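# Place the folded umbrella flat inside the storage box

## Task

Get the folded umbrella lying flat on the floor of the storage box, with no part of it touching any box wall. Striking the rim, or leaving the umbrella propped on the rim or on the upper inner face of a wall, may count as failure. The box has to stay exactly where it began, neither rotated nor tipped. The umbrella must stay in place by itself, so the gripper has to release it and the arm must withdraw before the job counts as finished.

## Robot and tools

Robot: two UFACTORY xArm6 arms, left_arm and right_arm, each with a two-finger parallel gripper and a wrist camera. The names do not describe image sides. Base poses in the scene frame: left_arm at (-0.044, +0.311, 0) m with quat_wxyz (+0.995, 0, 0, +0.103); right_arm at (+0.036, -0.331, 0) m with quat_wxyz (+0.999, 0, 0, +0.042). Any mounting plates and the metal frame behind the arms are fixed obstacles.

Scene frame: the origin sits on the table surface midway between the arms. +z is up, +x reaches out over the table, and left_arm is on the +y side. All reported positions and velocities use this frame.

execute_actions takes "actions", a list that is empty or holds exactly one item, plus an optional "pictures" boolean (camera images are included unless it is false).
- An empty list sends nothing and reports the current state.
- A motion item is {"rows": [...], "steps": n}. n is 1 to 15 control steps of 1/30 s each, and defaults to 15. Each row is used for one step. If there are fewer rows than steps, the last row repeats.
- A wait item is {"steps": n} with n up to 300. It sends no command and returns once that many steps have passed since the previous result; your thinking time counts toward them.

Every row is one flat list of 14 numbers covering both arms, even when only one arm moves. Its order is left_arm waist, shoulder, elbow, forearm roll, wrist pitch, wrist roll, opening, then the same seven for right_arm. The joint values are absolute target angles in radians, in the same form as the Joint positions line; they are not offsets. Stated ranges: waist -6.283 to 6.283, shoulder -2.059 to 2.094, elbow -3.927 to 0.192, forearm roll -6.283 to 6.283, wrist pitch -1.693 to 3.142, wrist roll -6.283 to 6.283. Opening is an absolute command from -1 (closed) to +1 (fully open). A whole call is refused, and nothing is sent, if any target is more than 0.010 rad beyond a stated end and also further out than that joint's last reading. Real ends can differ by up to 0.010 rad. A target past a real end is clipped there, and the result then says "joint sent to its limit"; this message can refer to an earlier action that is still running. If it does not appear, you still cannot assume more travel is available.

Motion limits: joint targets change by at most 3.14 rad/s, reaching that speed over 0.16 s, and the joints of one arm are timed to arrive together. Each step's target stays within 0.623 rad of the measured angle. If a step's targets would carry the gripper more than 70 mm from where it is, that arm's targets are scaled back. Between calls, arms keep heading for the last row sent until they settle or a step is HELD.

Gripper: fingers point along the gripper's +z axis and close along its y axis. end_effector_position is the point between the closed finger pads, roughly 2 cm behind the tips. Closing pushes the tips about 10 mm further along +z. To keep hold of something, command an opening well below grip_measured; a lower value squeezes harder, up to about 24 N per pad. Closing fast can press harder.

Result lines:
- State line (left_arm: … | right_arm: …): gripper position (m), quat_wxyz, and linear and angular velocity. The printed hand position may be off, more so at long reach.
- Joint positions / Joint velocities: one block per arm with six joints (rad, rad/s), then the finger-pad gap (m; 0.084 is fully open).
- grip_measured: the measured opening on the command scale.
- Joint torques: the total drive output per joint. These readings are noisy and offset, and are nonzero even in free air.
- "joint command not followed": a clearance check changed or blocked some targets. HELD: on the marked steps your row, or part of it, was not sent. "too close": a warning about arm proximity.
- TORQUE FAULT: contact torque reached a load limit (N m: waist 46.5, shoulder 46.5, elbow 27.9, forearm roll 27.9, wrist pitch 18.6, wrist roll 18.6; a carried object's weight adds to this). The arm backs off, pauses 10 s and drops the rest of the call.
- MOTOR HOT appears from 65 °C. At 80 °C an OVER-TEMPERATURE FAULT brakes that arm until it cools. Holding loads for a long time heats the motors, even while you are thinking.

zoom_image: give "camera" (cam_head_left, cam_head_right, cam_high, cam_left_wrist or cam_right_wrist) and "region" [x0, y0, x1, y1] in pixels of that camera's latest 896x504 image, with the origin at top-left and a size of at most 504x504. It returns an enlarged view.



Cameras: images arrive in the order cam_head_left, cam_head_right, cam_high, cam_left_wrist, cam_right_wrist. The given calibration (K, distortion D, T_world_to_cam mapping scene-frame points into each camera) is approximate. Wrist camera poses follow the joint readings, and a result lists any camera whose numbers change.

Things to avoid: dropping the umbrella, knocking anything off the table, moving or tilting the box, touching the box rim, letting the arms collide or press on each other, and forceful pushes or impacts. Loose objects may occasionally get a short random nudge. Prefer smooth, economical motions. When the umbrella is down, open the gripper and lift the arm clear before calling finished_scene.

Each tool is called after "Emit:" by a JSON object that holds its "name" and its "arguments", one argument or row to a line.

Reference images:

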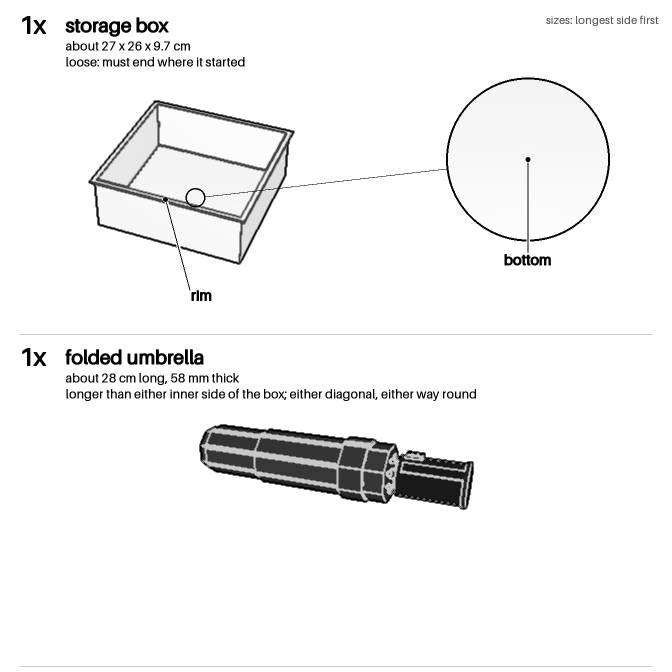

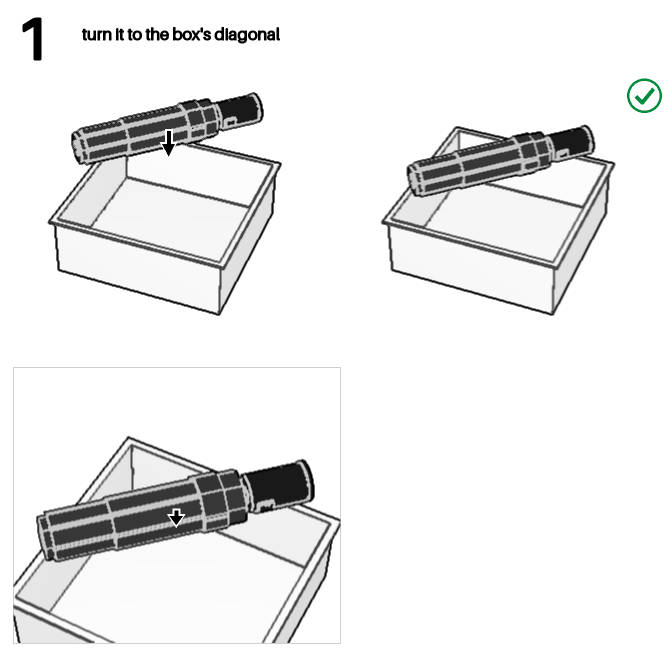

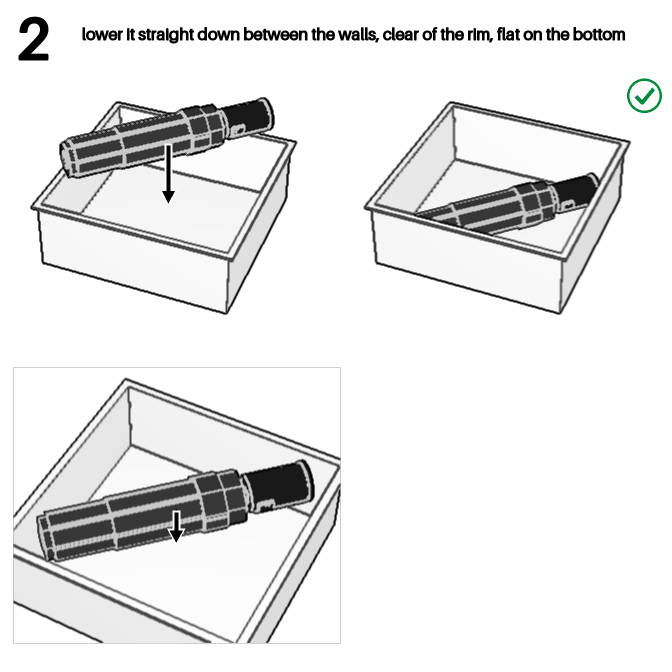

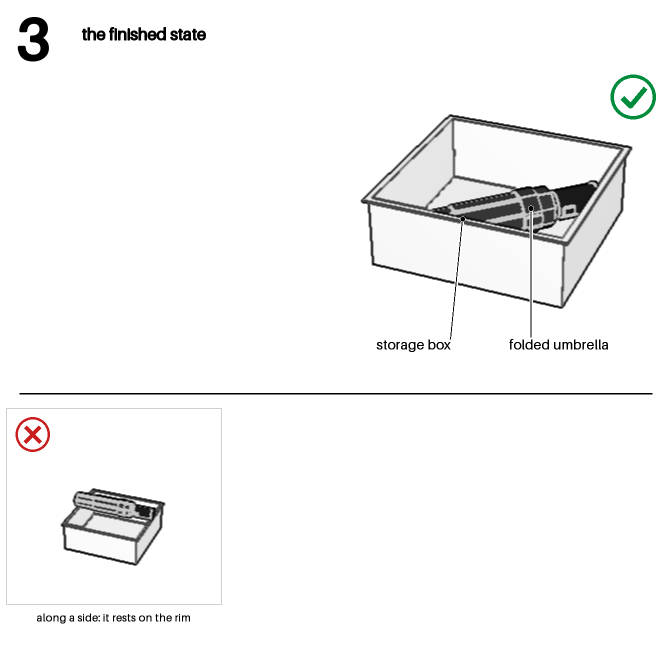

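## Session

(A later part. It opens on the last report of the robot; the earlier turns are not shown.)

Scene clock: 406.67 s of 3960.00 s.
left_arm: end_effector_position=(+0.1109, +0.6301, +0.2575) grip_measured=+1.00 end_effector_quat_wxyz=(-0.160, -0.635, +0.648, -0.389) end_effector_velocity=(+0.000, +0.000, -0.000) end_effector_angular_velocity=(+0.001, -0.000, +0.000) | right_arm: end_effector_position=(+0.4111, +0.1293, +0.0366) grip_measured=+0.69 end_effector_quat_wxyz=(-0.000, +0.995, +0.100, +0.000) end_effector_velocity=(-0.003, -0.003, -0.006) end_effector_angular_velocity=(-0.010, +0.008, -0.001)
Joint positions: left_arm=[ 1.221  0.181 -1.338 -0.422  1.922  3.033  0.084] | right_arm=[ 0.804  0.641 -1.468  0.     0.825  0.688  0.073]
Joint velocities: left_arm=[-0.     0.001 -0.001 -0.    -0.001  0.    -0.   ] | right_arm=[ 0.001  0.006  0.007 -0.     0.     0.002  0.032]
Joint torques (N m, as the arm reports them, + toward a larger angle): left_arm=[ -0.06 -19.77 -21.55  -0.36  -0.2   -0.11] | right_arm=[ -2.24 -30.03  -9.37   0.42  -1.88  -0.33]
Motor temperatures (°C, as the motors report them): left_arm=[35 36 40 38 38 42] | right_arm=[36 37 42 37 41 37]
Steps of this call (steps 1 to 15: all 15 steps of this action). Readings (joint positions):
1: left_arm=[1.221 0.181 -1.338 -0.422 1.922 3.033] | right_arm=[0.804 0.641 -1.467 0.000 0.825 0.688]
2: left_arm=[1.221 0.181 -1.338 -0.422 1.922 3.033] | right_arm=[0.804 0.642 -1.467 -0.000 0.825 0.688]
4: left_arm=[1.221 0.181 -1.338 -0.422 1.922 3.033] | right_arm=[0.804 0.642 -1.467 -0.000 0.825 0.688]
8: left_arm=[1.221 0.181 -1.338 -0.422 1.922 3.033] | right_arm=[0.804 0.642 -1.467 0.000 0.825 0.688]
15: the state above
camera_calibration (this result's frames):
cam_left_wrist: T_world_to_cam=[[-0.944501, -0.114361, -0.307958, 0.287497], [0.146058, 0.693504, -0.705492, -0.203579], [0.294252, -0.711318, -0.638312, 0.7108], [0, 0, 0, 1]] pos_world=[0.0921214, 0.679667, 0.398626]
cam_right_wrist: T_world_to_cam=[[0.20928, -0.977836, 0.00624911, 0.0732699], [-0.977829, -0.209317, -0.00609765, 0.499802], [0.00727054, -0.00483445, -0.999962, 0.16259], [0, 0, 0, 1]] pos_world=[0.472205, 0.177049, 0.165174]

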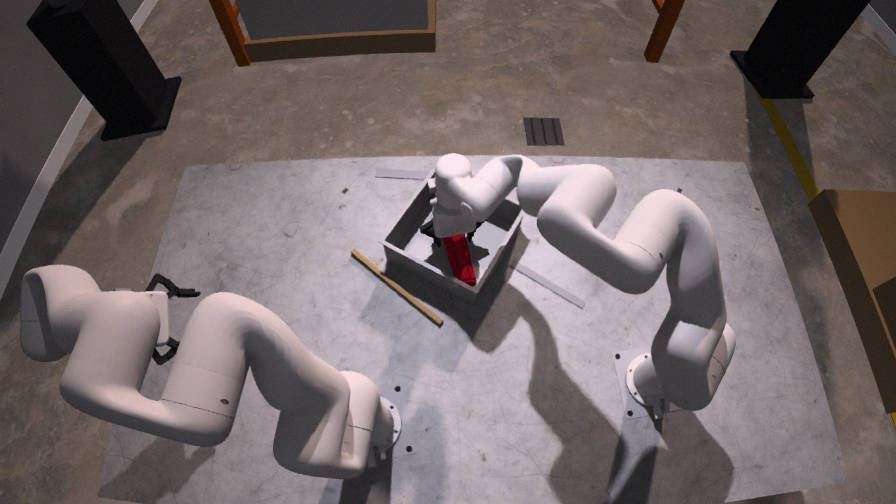

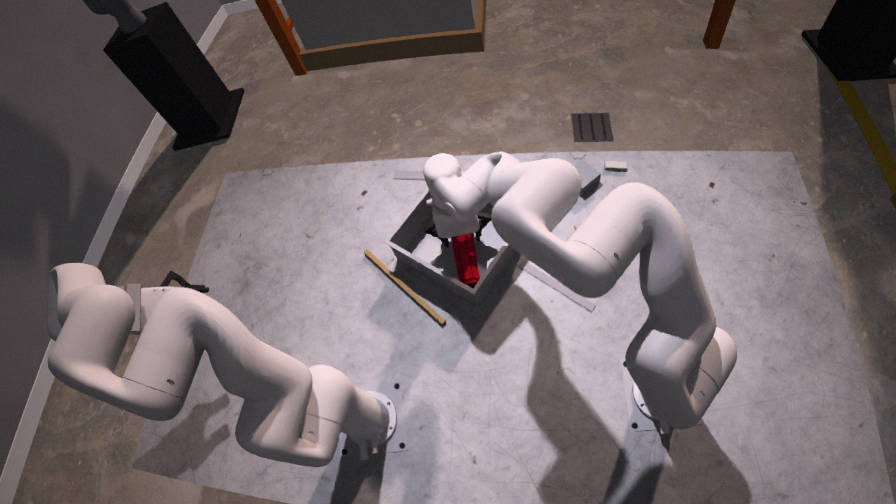

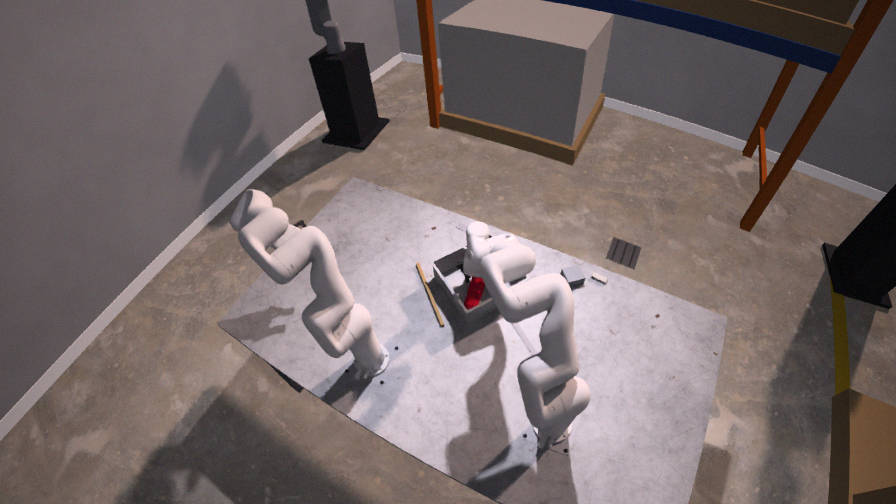

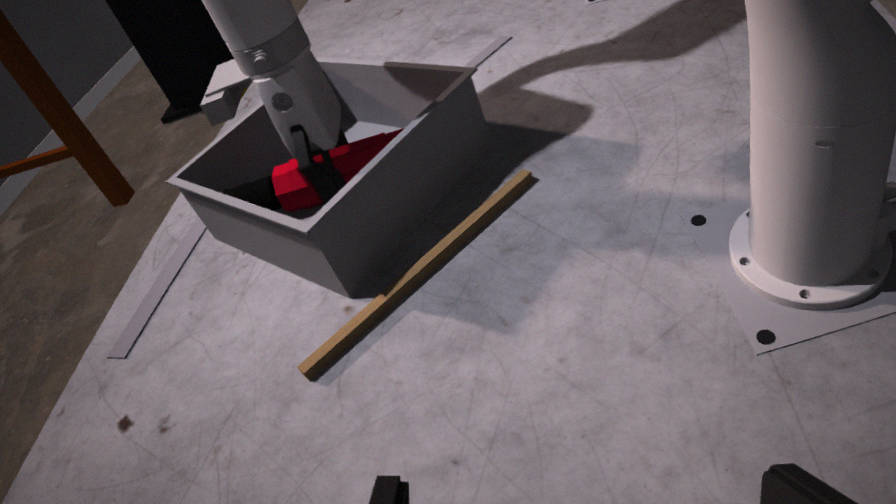

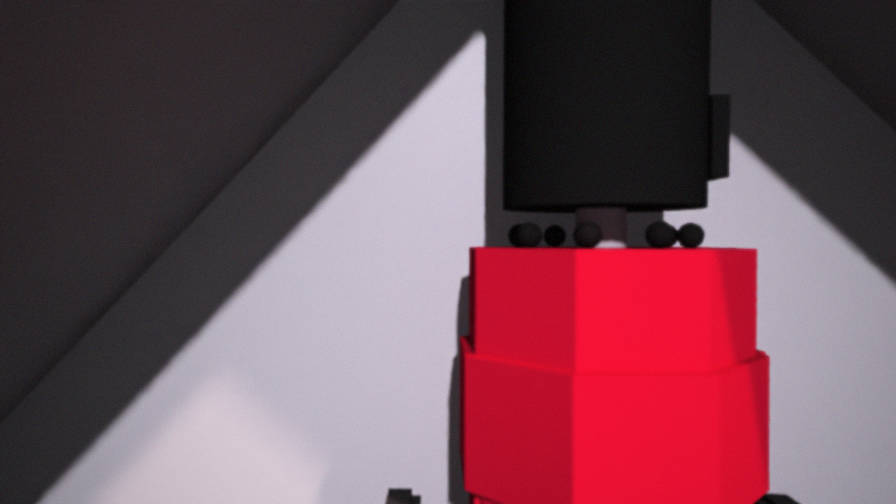

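Emit:
{"name": "execute_actions", "arguments": {
  "actions": [
    {"rows":[[1.221,0.181,-1.338,-0.422,1.922,3.033,1,0.8044,0.6383,-1.4676,0,0.8293,0.6877,0.8],[1.221,0.181,-1.338,-0.422,1.922,3.033,1,0.8044,0.6311,-1.4686,0,0.8374,0.6877,0.8],[1.221,0.181,-1.338,-0.422,1.922,3.033,1,0.8044,0.6223,-1.47,0,0.8477,0.6877,0.8],[1.221,0.181,-1.338,-0.422,1.922,3.033,1,0.8044,0.6104,-1.4726,0,0.8622,0.6877,0.8],[1.221,0.181,-1.338,-0.422,1.922,3.033,1,0.8044,0.5937,-1.4771,0,0.8834,0.6877,0.8],[1.221,0.181,-1.338,-0.422,1.922,3.033,1,0.8044,0.5809,-1.4814,0,0.9005,0.6877,0.8],[1.221,0.181,-1.338,-0.422,1.922,3.033,1,0.8044,0.5684,-1.4863,0,0.9179,0.6877,0.8],[1.221,0.181,-1.338,-0.422,1.922,3.033,1,0.8044,0.5566,-1.4921,0,0.9355,0.6877,0.8],[1.221,0.181,-1.338,-0.422,1.922,3.033,1,0.8044,0.5451,-1.4986,0,0.9535,0.6877,0.8],[1.221,0.181,-1.338,-0.422,1.922,3.033,1,0.8044,0.5341,-1.5056,0,0.9715,0.6877,0.8],[1.221,0.181,-1.338,-0.422,1.922,3.033,1,0.8044,0.5236,-1.5134,0,0.9898,0.6877,0.8],[1.221,0.181,-1.338,-0.422,1.922,3.033,1,0.8044,0.5134,-1.5217,0,1.0083,0.6877,0.8],[1.221,0.181,-1.338,-0.422,1.922,3.033,1,0.8044,0.5038,-1.5309,0,1.0271,0.6877,0.8],[1.221,0.181,-1.338,-0.422,1.922,3.033,1,0.8044,0.4958,-1.5395,0,1.0437,0.6877,0.8],[1.221,0.181,-1.338,-0.422,1.922,3.033,1,0.8044,0.4874,-1.549,0,1.0616,0.6877,0.8]],"steps":15}
  ],
  "pictures": false
}}

Emit:
{"name": "execute_actions", "arguments": {
  "actions": [
    {"rows":[[1.221,0.181,-1.338,-0.422,1.922,3.033,1,0.8044,0.413,-1.7196,0,1.3067,0.6877,0.8]],"steps":12}
  ],
  "pictures": false
}}

Emit:
{"name": "execute_actions", "arguments": {
  "actions": [
    {"rows":[[1.221,0.181,-1.338,-0.422,1.922,3.033,1,0.25,-0.1,-1.2,0,1.3,0.2,0.8]],"steps":15}
  ],
  "pictures": false
}}

Emit:
{"name": "execute_actions", "arguments": {
  "actions": [
    {"steps":25}
  ],
  "pictures": true
}}

Scene clock: 414.03 s of 3960.00 s.
left_arm: end_effector_position=(+0.1109, +0.6301, +0.2575) grip_measured=+1.00 end_effector_quat_wxyz=(-0.160, -0.635, +0.648, -0.389) end_effector_velocity=(+0.000, -0.000, +0.000) end_effector_angular_velocity=(-0.002, -0.001, -0.000) | right_arm: end_effector_position=(+0.4115, +0.1298, +0.1139) grip_measured=+0.80 end_effector_quat_wxyz=(-0.001, +0.995, +0.100, +0.001) end_effector_velocity=(-0.003, -0.003, +0.227) end_effector_angular_velocity=(-0.010, +0.008, +0.001)
Joint positions: left_arm=[ 1.221  0.181 -1.338 -0.422  1.922  3.033  0.084] | right_arm=[ 0.804  0.522 -1.517 -0.     0.992  0.688  0.077]
Joint velocities: left_arm=[ 0.     0.    -0.    -0.001  0.002  0.     0.   ] | right_arm=[ 0.    -0.294 -0.229 -0.001  0.536 -0.001  0.   ]
Joint torques (N m, as the arm reports them, + toward a larger angle): left_arm=[  0.36 -19.7  -21.56  -0.4   -0.1   -0.02] | right_arm=[ -2.33 -28.37 -10.02   0.3   -1.98  -0.28]
Motor temperatures (°C, as the motors report them): left_arm=[35 36 40 38 38 42] | right_arm=[36 37 42 37 41 37]
Steps of this call (steps 1 to 15: the robot went on to your last target; steps 16 to 90: nothing new was sent; then 3.87 s passed at rest; steps 91 to 105: all 15 steps of this action). Readings (joint positions):
91: left_arm=[1.221 0.181 -1.338 -0.422 1.922 3.033] | right_arm=[0.804 0.642 -1.467 0.000 0.825 0.688]
92: left_arm=[1.221 0.181 -1.338 -0.422 1.922 3.033] | right_arm=[0.804 0.641 -1.467 0.000 0.826 0.688]
94: left_arm=[1.221 0.181 -1.338 -0.422 1.922 3.033] | right_arm=[0.804 0.637 -1.467 0.000 0.833 0.688]
98: left_arm=[1.221 0.181 -1.338 -0.422 1.922 3.033] | right_arm=[0.804 0.603 -1.474 0.000 0.874 0.688]
105: the state above

Scene clock: 414.43 s of 3960.00 s.
left_arm: end_effector_position=(+0.1109, +0.6301, +0.2575) grip_measured=+1.00 end_effector_quat_wxyz=(-0.160, -0.635, +0.648, -0.389) end_effector_velocity=(-0.000, -0.000, -0.000) end_effector_angular_velocity=(-0.002, +0.000, +0.000) | right_arm: end_effector_position=(+0.4103, +0.1283, +0.2400) grip_measured=+0.80 end_effector_quat_wxyz=(-0.004, +0.995, +0.100, +0.004) end_effector_velocity=(-0.016, -0.019, +0.044) end_effector_angular_velocity=(-0.054, +0.045, -0.000)
Joint positions: left_arm=[ 1.221  0.181 -1.338 -0.422  1.922  3.033  0.084] | right_arm=[ 0.804  0.412 -1.716 -0.     1.293  0.688  0.077]
Joint velocities: left_arm=[ 0.     0.001  0.     0.     0.    -0.     0.   ] | right_arm=[ 0.    -0.038 -0.085  0.001  0.193 -0.    -0.   ]
Joint torques (N m, as the arm reports them, + toward a larger angle): left_arm=[  0.08 -19.58 -21.51  -0.65  -0.05   0.02] | right_arm=[ -2.24 -20.36  -7.31   0.32  -1.87  -0.32]
Motor temperatures (°C, as the motors report them): left_arm=[35 36 40 38 38 42] | right_arm=[36 37 42 37 41 37]
Steps of this call (steps 1 to 12: all 12 steps of this action). Readings (joint positions):
1: left_arm=[1.221 0.181 -1.338 -0.422 1.922 3.033] | right_arm=[0.804 0.513 -1.525 -0.000 1.010 0.688]
2: left_arm=[1.221 0.181 -1.338 -0.422 1.922 3.033] | right_arm=[0.804 0.504 -1.536 0.000 1.034 0.688]
4: left_arm=[1.221 0.181 -1.338 -0.422 1.922 3.033] | right_arm=[0.804 0.485 -1.576 0.000 1.098 0.688]
8: left_arm=[1.221 0.181 -1.338 -0.422 1.922 3.033] | right_arm=[0.804 0.438 -1.670 -0.000 1.226 0.688]
12: the state above

Scene clock: 414.93 s of 3960.00 s.
left_arm: end_effector_position=(+0.1109, +0.6301, +0.2575) grip_measured=+1.00 end_effector_quat_wxyz=(-0.160, -0.635, +0.648, -0.389) end_effector_velocity=(+0.000, +0.000, -0.000) end_effector_angular_velocity=(-0.000, +0.000, +0.001) | right_arm: end_effector_position=(+0.4682, -0.0470, +0.2728) grip_measured=+0.80 end_effector_quat_wxyz=(+0.000, +0.997, +0.081, -0.001) end_effector_velocity=(+0.052, -0.411, +0.065) end_effector_angular_velocity=(+0.006, -0.007, -0.089)
Joint positions: left_arm=[ 1.221  0.181 -1.338 -0.422  1.922  3.033  0.084] | right_arm=[ 0.499  0.133 -1.431 -0.     1.3    0.42   0.077]
Joint velocities: left_arm=[ 0.     0.     0.    -0.    -0.001 -0.     0.   ] | right_arm=[-0.72  -0.674  0.665  0.    -0.002 -0.631 -0.   ]
Joint torques (N m, as the arm reports them, + toward a larger angle): left_arm=[  0.06 -19.6  -21.35  -0.28  -0.27  -0.04] | right_arm=[ -1.83 -23.25 -10.24   0.4   -1.82  -0.43]
Motor temperatures (°C, as the motors report them): left_arm=[35 36 40 38 38 42] | right_arm=[36 37 42 37 41 37]
Steps of this call (steps 1 to 15: all 15 steps of this action). Readings (joint positions):
1: left_arm=[1.221 0.181 -1.338 -0.422 1.922 3.033] | right_arm=[0.804 0.412 -1.717 -0.000 1.298 0.687]
2: left_arm=[1.221 0.181 -1.338 -0.422 1.922 3.033] | right_arm=[0.800 0.408 -1.711 0.000 1.300 0.681]
4: left_arm=[1.221 0.181 -1.338 -0.422 1.922 3.033] | right_arm=[0.761 0.373 -1.666 0.001 1.300 0.643]
8: left_arm=[1.221 0.181 -1.338 -0.422 1.922 3.033] | right_arm=[0.663 0.285 -1.583 -0.000 1.300 0.563]
15: the state above

Scene clock: 415.77 s of 3960.00 s.
left_arm: end_effector_position=(+0.1109, +0.6301, +0.2575) grip_measured=+1.00 end_effector_quat_wxyz=(-0.160, -0.635, +0.648, -0.389) end_effector_velocity=(-0.000, -0.000, +0.000) end_effector_angular_velocity=(-0.001, -0.000, -0.001) | right_arm: end_effector_position=(+0.4631, -0.1833, +0.2869) grip_measured=+0.80 end_effector_quat_wxyz=(+0.000, +0.998, +0.067, -0.000) end_effector_velocity=(-0.000, -0.002, -0.000) end_effector_angular_velocity=(-0.001, +0.001, -0.004)
Joint positions: left_arm=[ 1.221  0.181 -1.338 -0.422  1.922  3.033  0.084] | right_arm=[ 0.25  -0.1   -1.2    0.     1.3    0.2    0.077]
Joint velocities: left_arm=[ 0.    -0.001  0.001  0.     0.001  0.    -0.   ] | right_arm=[-0.003 -0.002  0.002 -0.     0.     0.     0.   ]
Joint torques (N m, as the arm reports them, + toward a larger angle): left_arm=[  0.33 -19.09 -21.19  -0.64  -0.29  -0.07] | right_arm=[ -2.25 -17.78 -10.46   0.41  -1.95  -0.34]
Motor temperatures (°C, as the motors report them): left_arm=[35 36 40 38 38 42] | right_arm=[36 37 42 37 41 37]
Steps of this call (steps 1 to 25: the robot went on to your last target). Readings (joint positions):
1: left_arm=[1.221 0.181 -1.338 -0.422 1.922 3.033] | right_arm=[0.475 0.110 -1.409 -0.000 1.300 0.398]
2: left_arm=[1.221 0.181 -1.338 -0.422 1.922 3.033] | right_arm=[0.450 0.087 -1.386 -0.000 1.300 0.377]
4: left_arm=[1.221 0.181 -1.338 -0.422 1.922 3.033] | right_arm=[0.401 0.041 -1.340 -0.000 1.300 0.334]
8: left_arm=[1.221 0.181 -1.338 -0.422 1.922 3.033] | right_arm=[0.302 -0.051 -1.249 -0.000 1.300 0.247]
25: the state above
camera_calibration (this result's frames):
cam_left_wrist: T_world_to_cam=[[-0.944501, -0.114362, -0.307958, 0.287497], [0.146058, 0.693504, -0.705492, -0.203579], [0.294252, -0.711318, -0.638312, 0.7108], [0, 0, 0, 1]] pos_world=[0.0921214, 0.679667, 0.398626]
cam_right_wrist: T_world_to_cam=[[0.144059, -0.989544, 0.00708353, -0.217012], [-0.989552, -0.144095, -0.00486341, 0.503802], [0.00583326, -0.0063089, -0.999963, 0.411404], [0, 0, 0, 1]] pos_world=[0.527401, -0.139553, 0.415377]

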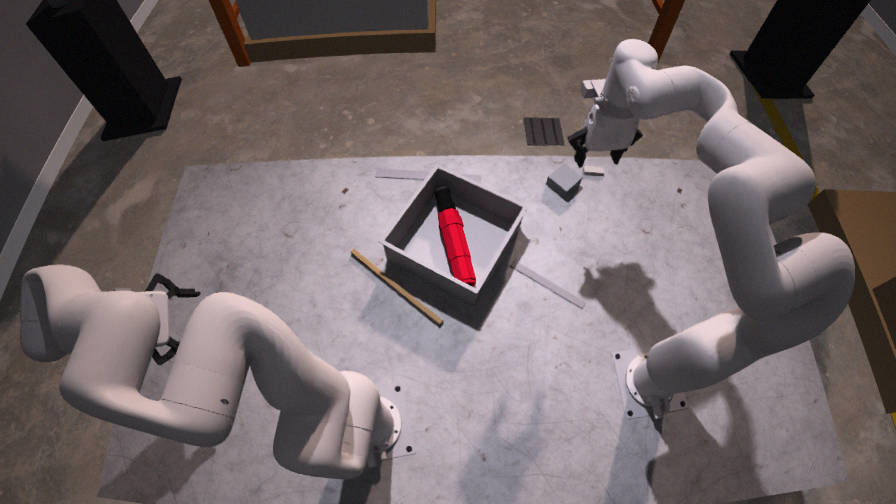

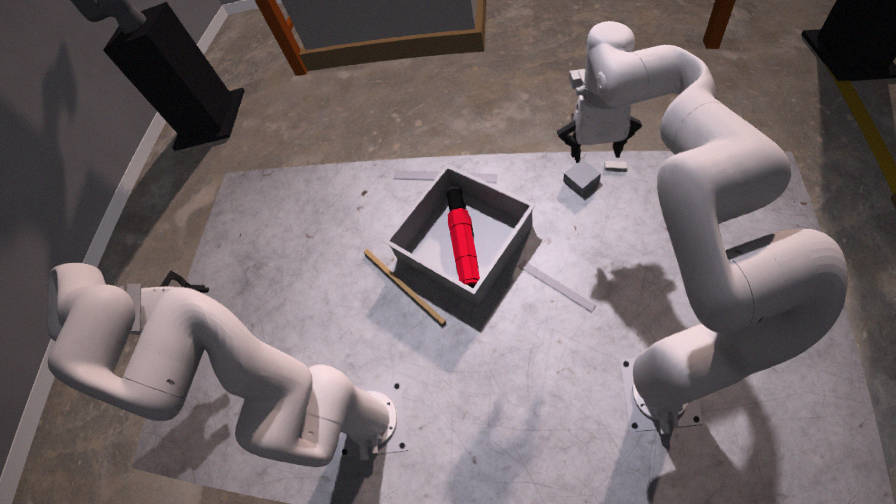

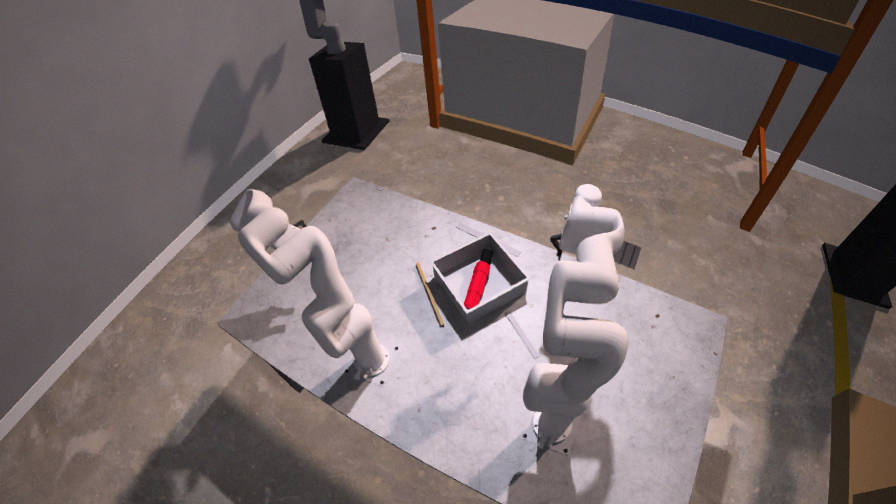

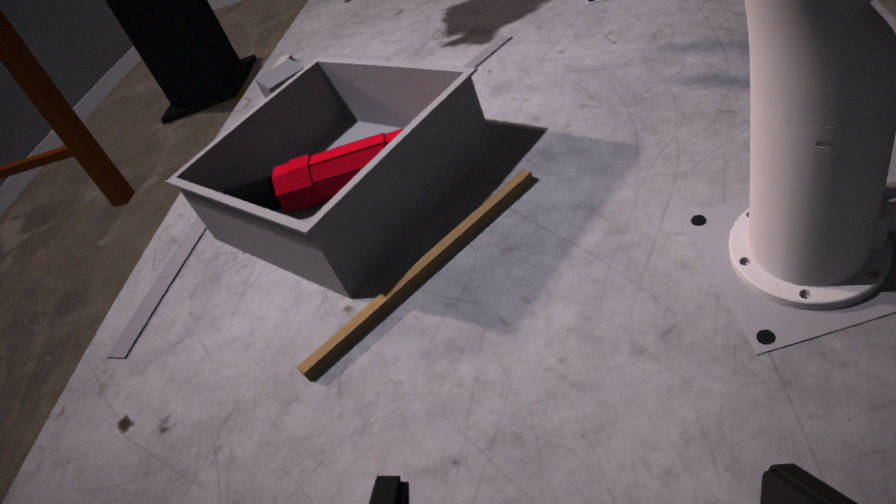

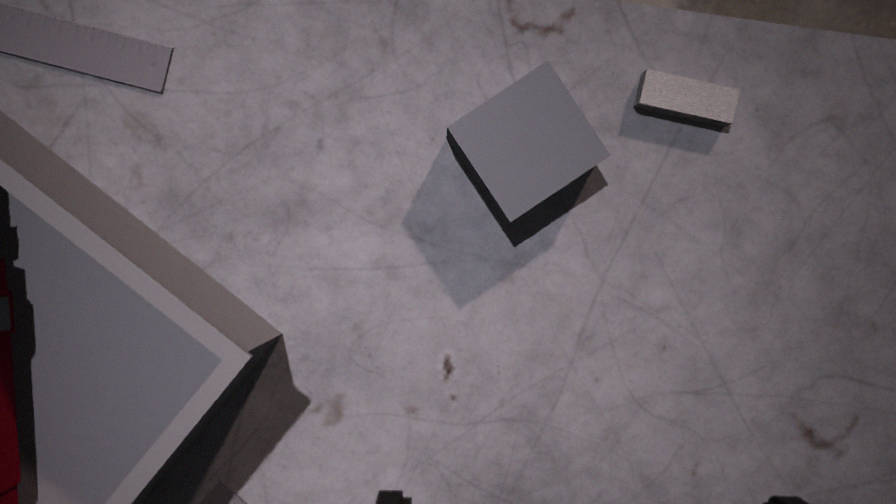

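Emit:
{"name": "zoom_image", "arguments": {
  "camera": "cam_head_left",
  "region": [370, 155, 540, 315]
}}

Emit:
{"name": "zoom_image", "arguments": {
  "camera": "cam_high",
  "region": [420, 225, 540, 330]
}}

Region (370, 155, 540, 315) of cam_head_left's 896x504 image, scaled by 2.965, with more detail than that image has; it fills the top 474 rows of this view, and the rest is white.

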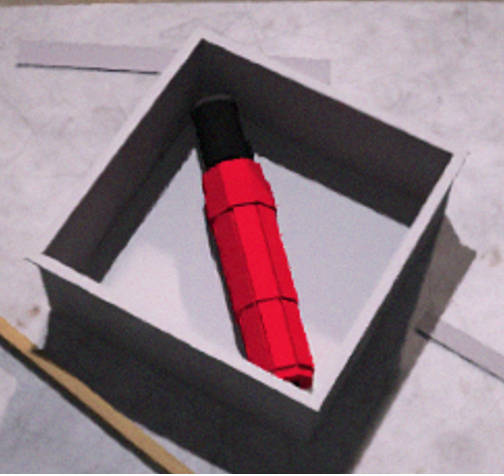

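Region (420, 225, 540, 330) of cam_high's 896x504 image, scaled by 4.200, with more detail than that image has; it fills the top 441 rows of this view, and the rest is white.

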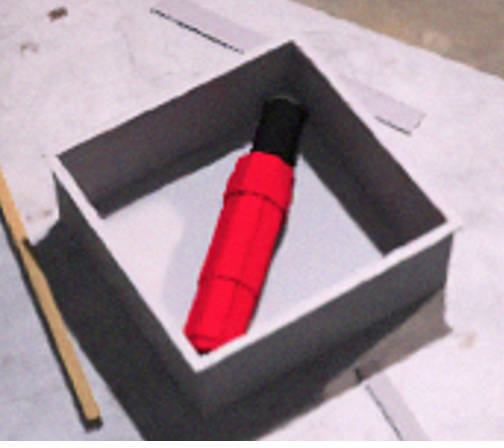

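Emit:
{"name": "execute_actions", "arguments": {
  "actions": [
    {"rows":[[1.221,0.181,-1.338,-0.422,1.922,3.033,1,1.0609,-0.1345,-0.9114,0,1.0459,0.9442,0.8]],"steps":15}
  ],
  "pictures": false
}}

Emit:
{"name": "execute_actions", "arguments": {
  "actions": [
    {"steps":30}
  ],
  "pictures": true
}}

Scene clock: 428.20 s of 3960.00 s.
left_arm: end_effector_position=(+0.1109, +0.6301, +0.2575) grip_measured=+1.00 end_effector_quat_wxyz=(-0.160, -0.635, +0.648, -0.389) end_effector_velocity=(-0.000, -0.000, -0.000) end_effector_angular_velocity=(+0.001, +0.001, +0.000) | right_arm: end_effector_position=(+0.3677, -0.0399, +0.2416) grip_measured=+0.80 end_effector_quat_wxyz=(+0.000, +0.997, +0.076, -0.000) end_effector_velocity=(-0.282, +0.280, -0.089) end_effector_angular_velocity=(-0.001, -0.000, +0.106)
Joint positions: left_arm=[ 1.221  0.181 -1.338 -0.422  1.922  3.033  0.084] | right_arm=[ 0.638 -0.117 -1.051  0.     1.169  0.569  0.077]
Joint velocities: left_arm=[ 0.    -0.001  0.001  0.001 -0.001 -0.     0.   ] | right_arm=[ 0.899 -0.036  0.296 -0.001 -0.26   0.793  0.   ]
Joint torques (N m, as the arm reports them, + toward a larger angle): left_arm=[ -0.02 -19.51 -21.42  -0.55  -0.34   0.06] | right_arm=[ -2.14 -17.77 -10.34   0.35  -1.82  -0.16]
Motor temperatures (°C, as the motors report them): left_arm=[35 36 40 38 38 42] | right_arm=[36 37 42 37 41 37]
Steps of this call (steps 1 to 15: the robot went on to your last target; steps 16 to 90: nothing new was sent; then 8.93 s passed at rest; steps 91 to 105: all 15 steps of this action). Readings (joint positions):
91: left_arm=[1.221 0.181 -1.338 -0.422 1.922 3.033] | right_arm=[0.250 -0.100 -1.200 -0.000 1.300 0.200]
92: left_arm=[1.221 0.181 -1.338 -0.422 1.922 3.033] | right_arm=[0.255 -0.101 -1.198 -0.000 1.297 0.208]
94: left_arm=[1.221 0.181 -1.338 -0.422 1.922 3.033] | right_arm=[0.304 -0.104 -1.176 -0.001 1.275 0.259]
98: left_arm=[1.221 0.181 -1.338 -0.422 1.922 3.033] | right_arm=[0.429 -0.109 -1.121 0.000 1.231 0.380]
105: the state above

Scene clock: 429.20 s of 3960.00 s.
left_arm: end_effector_position=(+0.1109, +0.6301, +0.2575) grip_measured=+1.00 end_effector_quat_wxyz=(-0.160, -0.635, +0.648, -0.389) end_effector_velocity=(-0.000, +0.000, +0.001) end_effector_angular_velocity=(+0.001, +0.001, -0.001) | right_arm: end_effector_position=(+0.2128, +0.0565, +0.2001) grip_measured=+0.80 end_effector_quat_wxyz=(-0.000, +0.995, +0.100, +0.000) end_effector_velocity=(-0.001, +0.001, -0.001) end_effector_angular_velocity=(-0.001, +0.001, +0.002)
Joint positions: left_arm=[ 1.221  0.181 -1.338 -0.422  1.922  3.033  0.084] | right_arm=[ 1.06  -0.135 -0.912 -0.     1.046  0.944  0.077]
Joint velocities: left_arm=[ 0.    -0.001 -0.001  0.001  0.001 -0.    -0.   ] | right_arm=[ 0.003  0.001 -0.     0.001 -0.     0.001  0.   ]
Joint torques (N m, as the arm reports them, + toward a larger angle): left_arm=[ -0.04 -19.43 -21.58  -0.55  -0.2   -0.1 ] | right_arm=[ -2.37 -16.73 -10.21   0.36  -1.84  -0.43]
Motor temperatures (°C, as the motors report them): left_arm=[35 36 40 38 38 42] | right_arm=[36 37 42 37 41 37]
Steps of this call (steps 1 to 30: the robot went on to your last target). Readings (joint positions):
1: left_arm=[1.221 0.181 -1.338 -0.422 1.922 3.033] | right_arm=[0.668 -0.119 -1.041 0.000 1.160 0.595]
2: left_arm=[1.221 0.181 -1.338 -0.422 1.922 3.033] | right_arm=[0.698 -0.120 -1.032 0.000 1.152 0.622]
4: left_arm=[1.221 0.181 -1.338 -0.422 1.922 3.033] | right_arm=[0.759 -0.122 -1.012 0.000 1.134 0.676]
8: left_arm=[1.221 0.181 -1.338 -0.422 1.922 3.033] | right_arm=[0.880 -0.127 -0.972 0.000 1.099 0.783]
30: the state above
camera_calibration (this result's frames):
cam_left_wrist: T_world_to_cam=[[-0.944501, -0.114362, -0.307959, 0.287497], [0.146058, 0.693504, -0.705492, -0.203579], [0.294252, -0.711318, -0.638312, 0.7108], [0, 0, 0, 1]] pos_world=[0.0921214, 0.679667, 0.398626]
cam_right_wrist: T_world_to_cam=[[0.208931, -0.977905, 0.00697427, 0.0425068], [-0.977909, -0.208969, -0.00516954, 0.291486], [0.00651273, -0.00574012, -0.999962, 0.327432], [0, 0, 0, 1]] pos_world=[0.274033, 0.104359, 0.32863]

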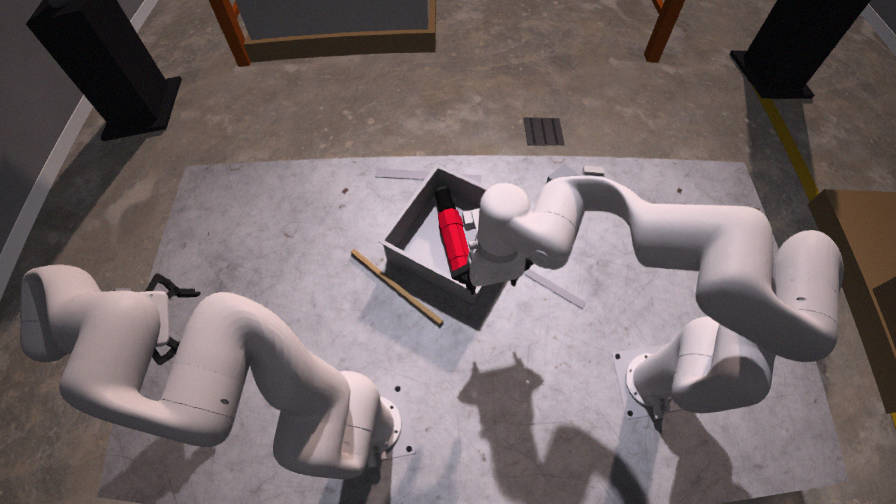

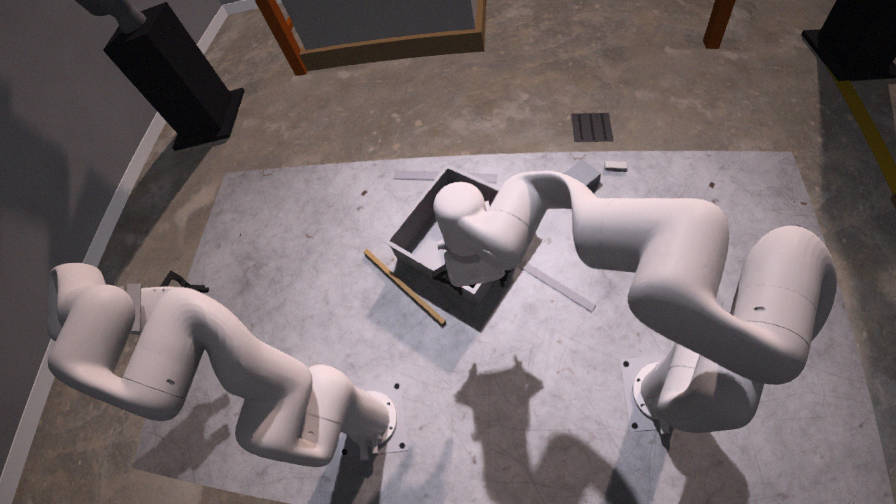

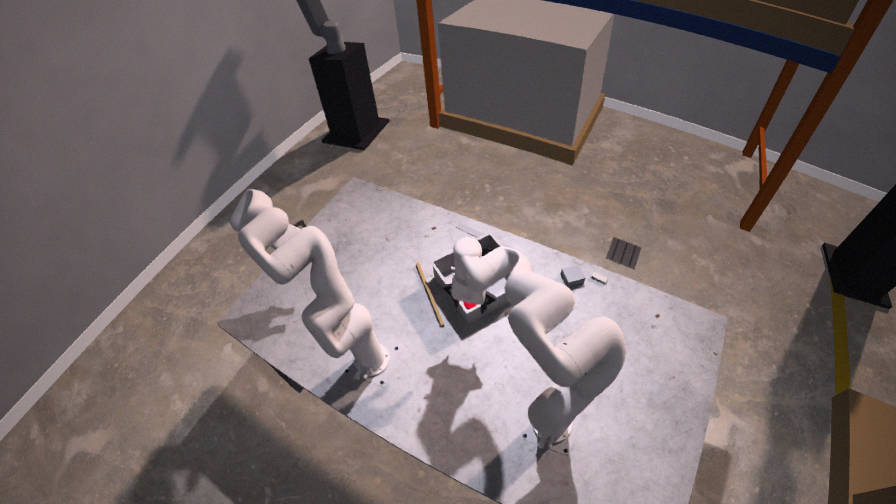

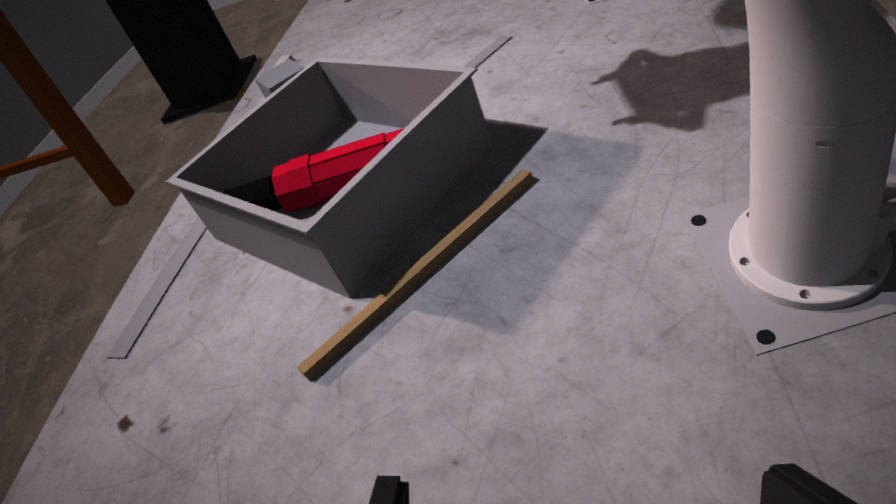

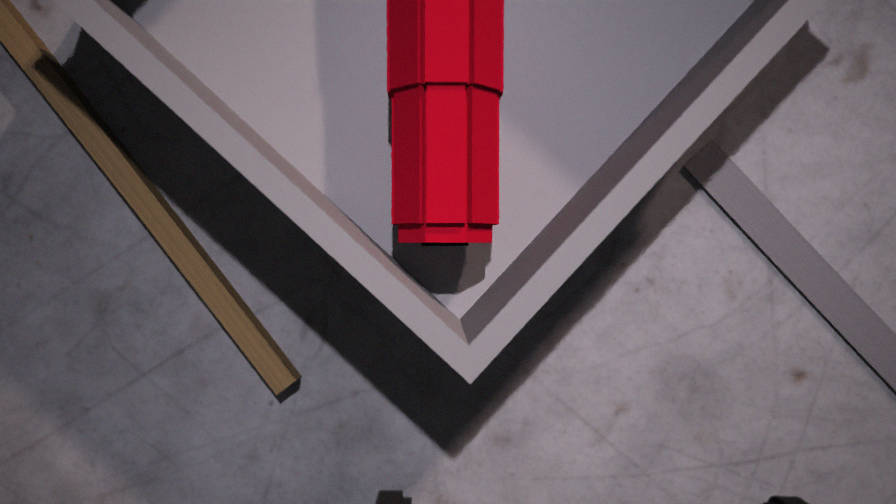

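Emit:
{"name": "execute_actions", "arguments": {
  "actions": [
    {"rows":[[1.221,0.181,-1.338,-0.422,1.922,3.033,1,0.3,-0.25,-0.95,0,1.2,0.3,0.8]],"steps":15}
  ],
  "pictures": false
}}

Emit:
{"name": "execute_actions", "arguments": {
  "actions": [
    {"steps":25}
  ],
  "pictures": true
}}

Scene clock: 433.90 s of 3960.00 s.
left_arm: end_effector_position=(+0.1109, +0.6301, +0.2575) grip_measured=+1.00 end_effector_quat_wxyz=(-0.160, -0.635, +0.648, -0.389) end_effector_velocity=(-0.000, -0.000, -0.001) end_effector_angular_velocity=(-0.002, +0.001, -0.000) | right_arm: end_effector_position=(+0.3459, -0.0546, +0.2302) grip_measured=+0.80 end_effector_quat_wxyz=(-0.000, +0.997, +0.075, +0.000) end_effector_velocity=(+0.245, -0.315, +0.062) end_effector_angular_velocity=(-0.002, +0.001, -0.187)
Joint positions: left_arm=[ 1.221  0.181 -1.338 -0.422  1.922  3.033  0.084] | right_arm=[ 0.646 -0.2   -0.934 -0.     1.133  0.58   0.077]
Joint velocities: left_arm=[-0.     0.001  0.001  0.001  0.    -0.     0.   ] | right_arm=[-0.959 -0.138 -0.046 -0.     0.186 -0.772  0.   ]
Joint torques (N m, as the arm reports them, + toward a larger angle): left_arm=[ -0.16 -19.55 -21.3   -0.51  -0.16  -0.1 ] | right_arm=[ -2.55 -15.95 -10.15   0.41  -1.83  -0.29]
Motor temperatures (°C, as the motors report them): left_arm=[35 36 40 38 38 42] | right_arm=[36 37 42 37 41 37]
Steps of this call (steps 1 to 15: the robot went on to your last target; steps 16 to 90: nothing new was sent; then 1.20 s passed at rest; steps 91 to 105: all 15 steps of this action). Readings (joint positions):
91: left_arm=[1.221 0.181 -1.338 -0.422 1.922 3.033] | right_arm=[1.061 -0.135 -0.911 0.000 1.046 0.944]
92: left_arm=[1.221 0.181 -1.338 -0.422 1.922 3.033] | right_arm=[1.056 -0.135 -0.912 0.000 1.048 0.937]
94: left_arm=[1.221 0.181 -1.338 -0.422 1.922 3.033] | right_arm=[1.005 -0.144 -0.914 0.000 1.061 0.883]
98: left_arm=[1.221 0.181 -1.338 -0.422 1.922 3.033] | right_arm=[0.869 -0.168 -0.923 -0.000 1.090 0.760]
105: the state above

Scene clock: 434.73 s of 3960.00 s.
left_arm: end_effector_position=(+0.1109, +0.6301, +0.2575) grip_measured=+1.00 end_effector_quat_wxyz=(-0.160, -0.635, +0.648, -0.389) end_effector_velocity=(+0.000, +0.000, -0.000) end_effector_angular_velocity=(+0.001, -0.001, +0.001) | right_arm: end_effector_position=(+0.4117, -0.1797, +0.2525) grip_measured=+0.80 end_effector_quat_wxyz=(+0.000, +0.999, +0.042, -0.000) end_effector_velocity=(+0.000, -0.001, -0.000) end_effector_angular_velocity=(-0.001, +0.002, -0.002)
Joint positions: left_arm=[ 1.221  0.181 -1.338 -0.422  1.922  3.033  0.084] | right_arm=[ 0.301 -0.25  -0.95   0.     1.2    0.3    0.077]
Joint velocities: left_arm=[ 0.    -0.     0.001 -0.001 -0.002  0.     0.   ] | right_arm=[-0.004  0.001 -0.001 -0.     0.001 -0.002 -0.   ]
Joint torques (N m, as the arm reports them, + toward a larger angle): left_arm=[ -0.05 -18.92 -21.41  -0.48  -0.11  -0.05] | right_arm=[ -2.13 -14.6  -10.44   0.34  -1.87  -0.33]
Motor temperatures (°C, as the motors report them): left_arm=[35 36 40 38 38 42] | right_arm=[36 37 42 37 41 37]
Steps of this call (steps 1 to 25: the robot went on to your last target). Readings (joint positions):
1: left_arm=[1.221 0.181 -1.338 -0.422 1.922 3.033] | right_arm=[0.614 -0.205 -0.935 -0.000 1.139 0.555]
2: left_arm=[1.221 0.181 -1.338 -0.422 1.922 3.033] | right_arm=[0.582 -0.209 -0.937 -0.000 1.145 0.529]
4: left_arm=[1.221 0.181 -1.338 -0.422 1.922 3.033] | right_arm=[0.518 -0.218 -0.940 -0.000 1.158 0.476]
8: left_arm=[1.221 0.181 -1.338 -0.422 1.922 3.033] | right_arm=[0.389 -0.237 -0.946 -0.000 1.183 0.372]
25: the state above
camera_calibration (this result's frames):
cam_left_wrist: T_world_to_cam=[[-0.944501, -0.114362, -0.307958, 0.287497], [0.146058, 0.693504, -0.705492, -0.203579], [0.294252, -0.711318, -0.638312, 0.7108], [0, 0, 0, 1]] pos_world=[0.0921213, 0.679667, 0.398626]
cam_right_wrist: T_world_to_cam=[[0.0945237, -0.995497, 0.00708662, -0.186462], [-0.995507, -0.0945596, -0.00491948, 0.464621], [0.00556744, -0.00658977, -0.999963, 0.377372], [0, 0, 0, 1]] pos_world=[0.478058, -0.139202, 0.380965]

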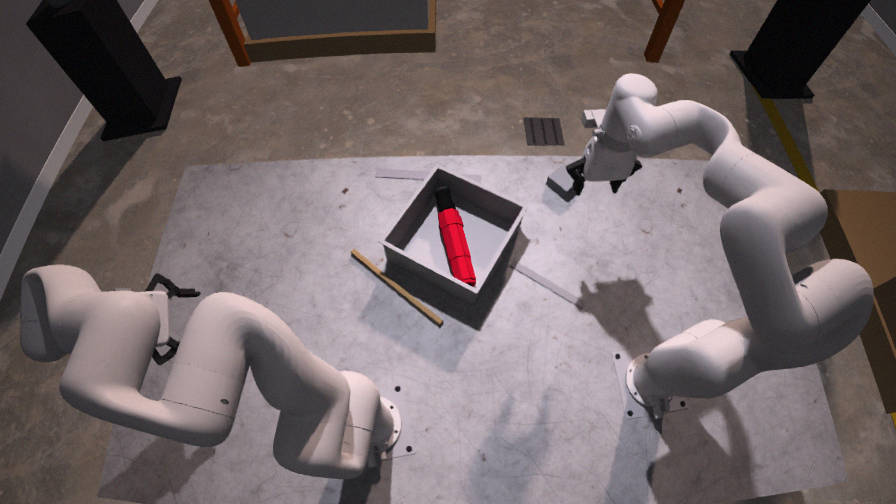

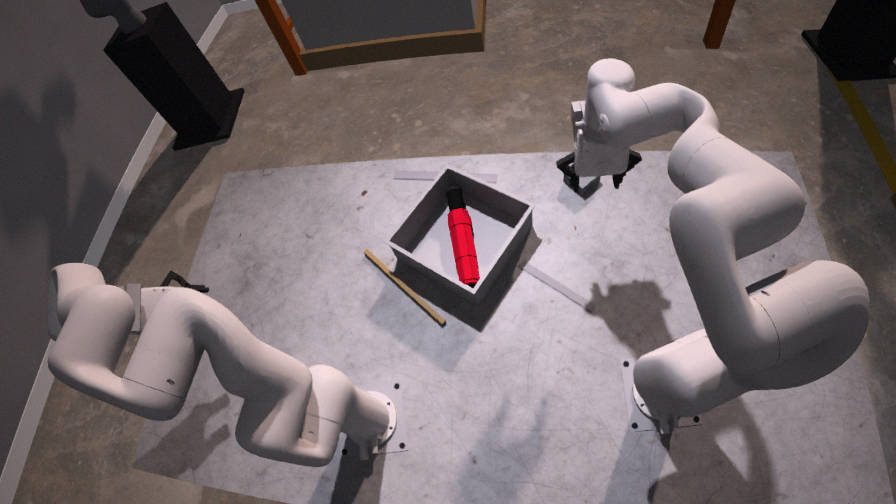

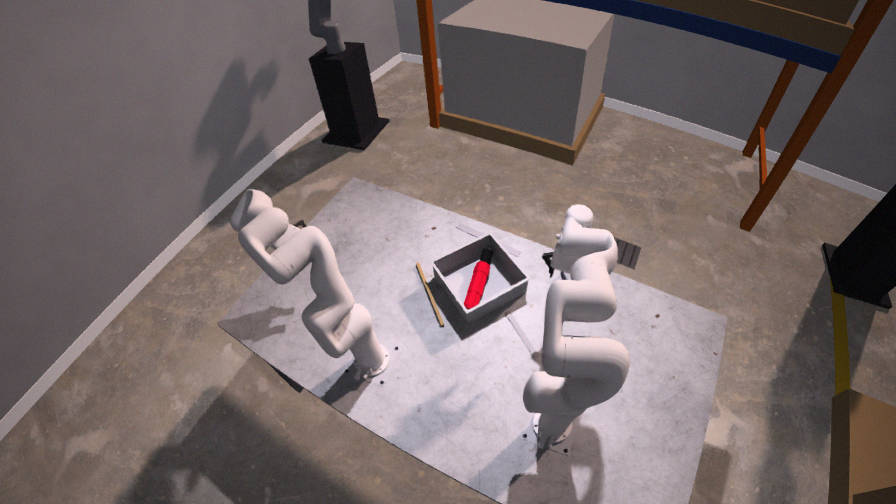

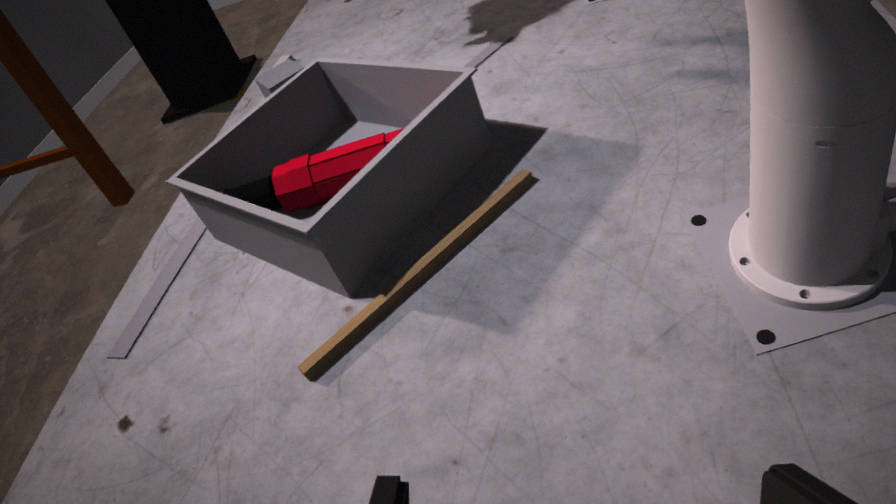

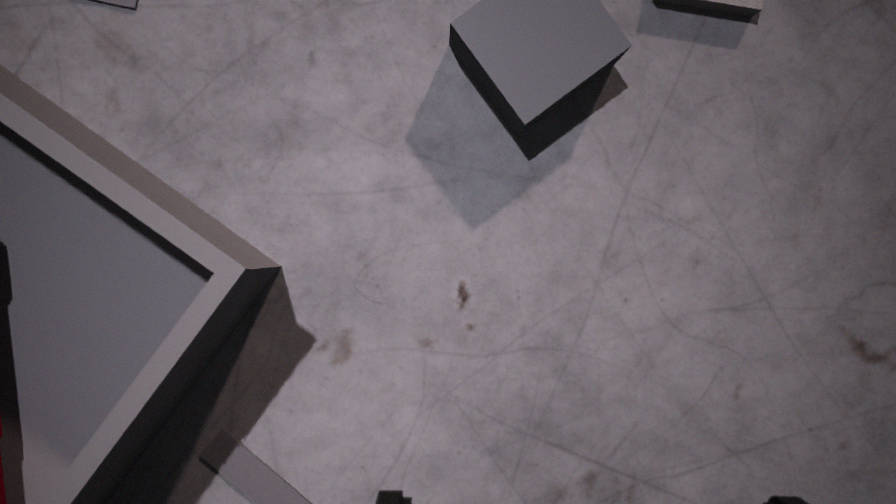

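Emit:
{"name": "finished_scene", "arguments": {
  "scene": 1
}}

The scene is finished: the task was done.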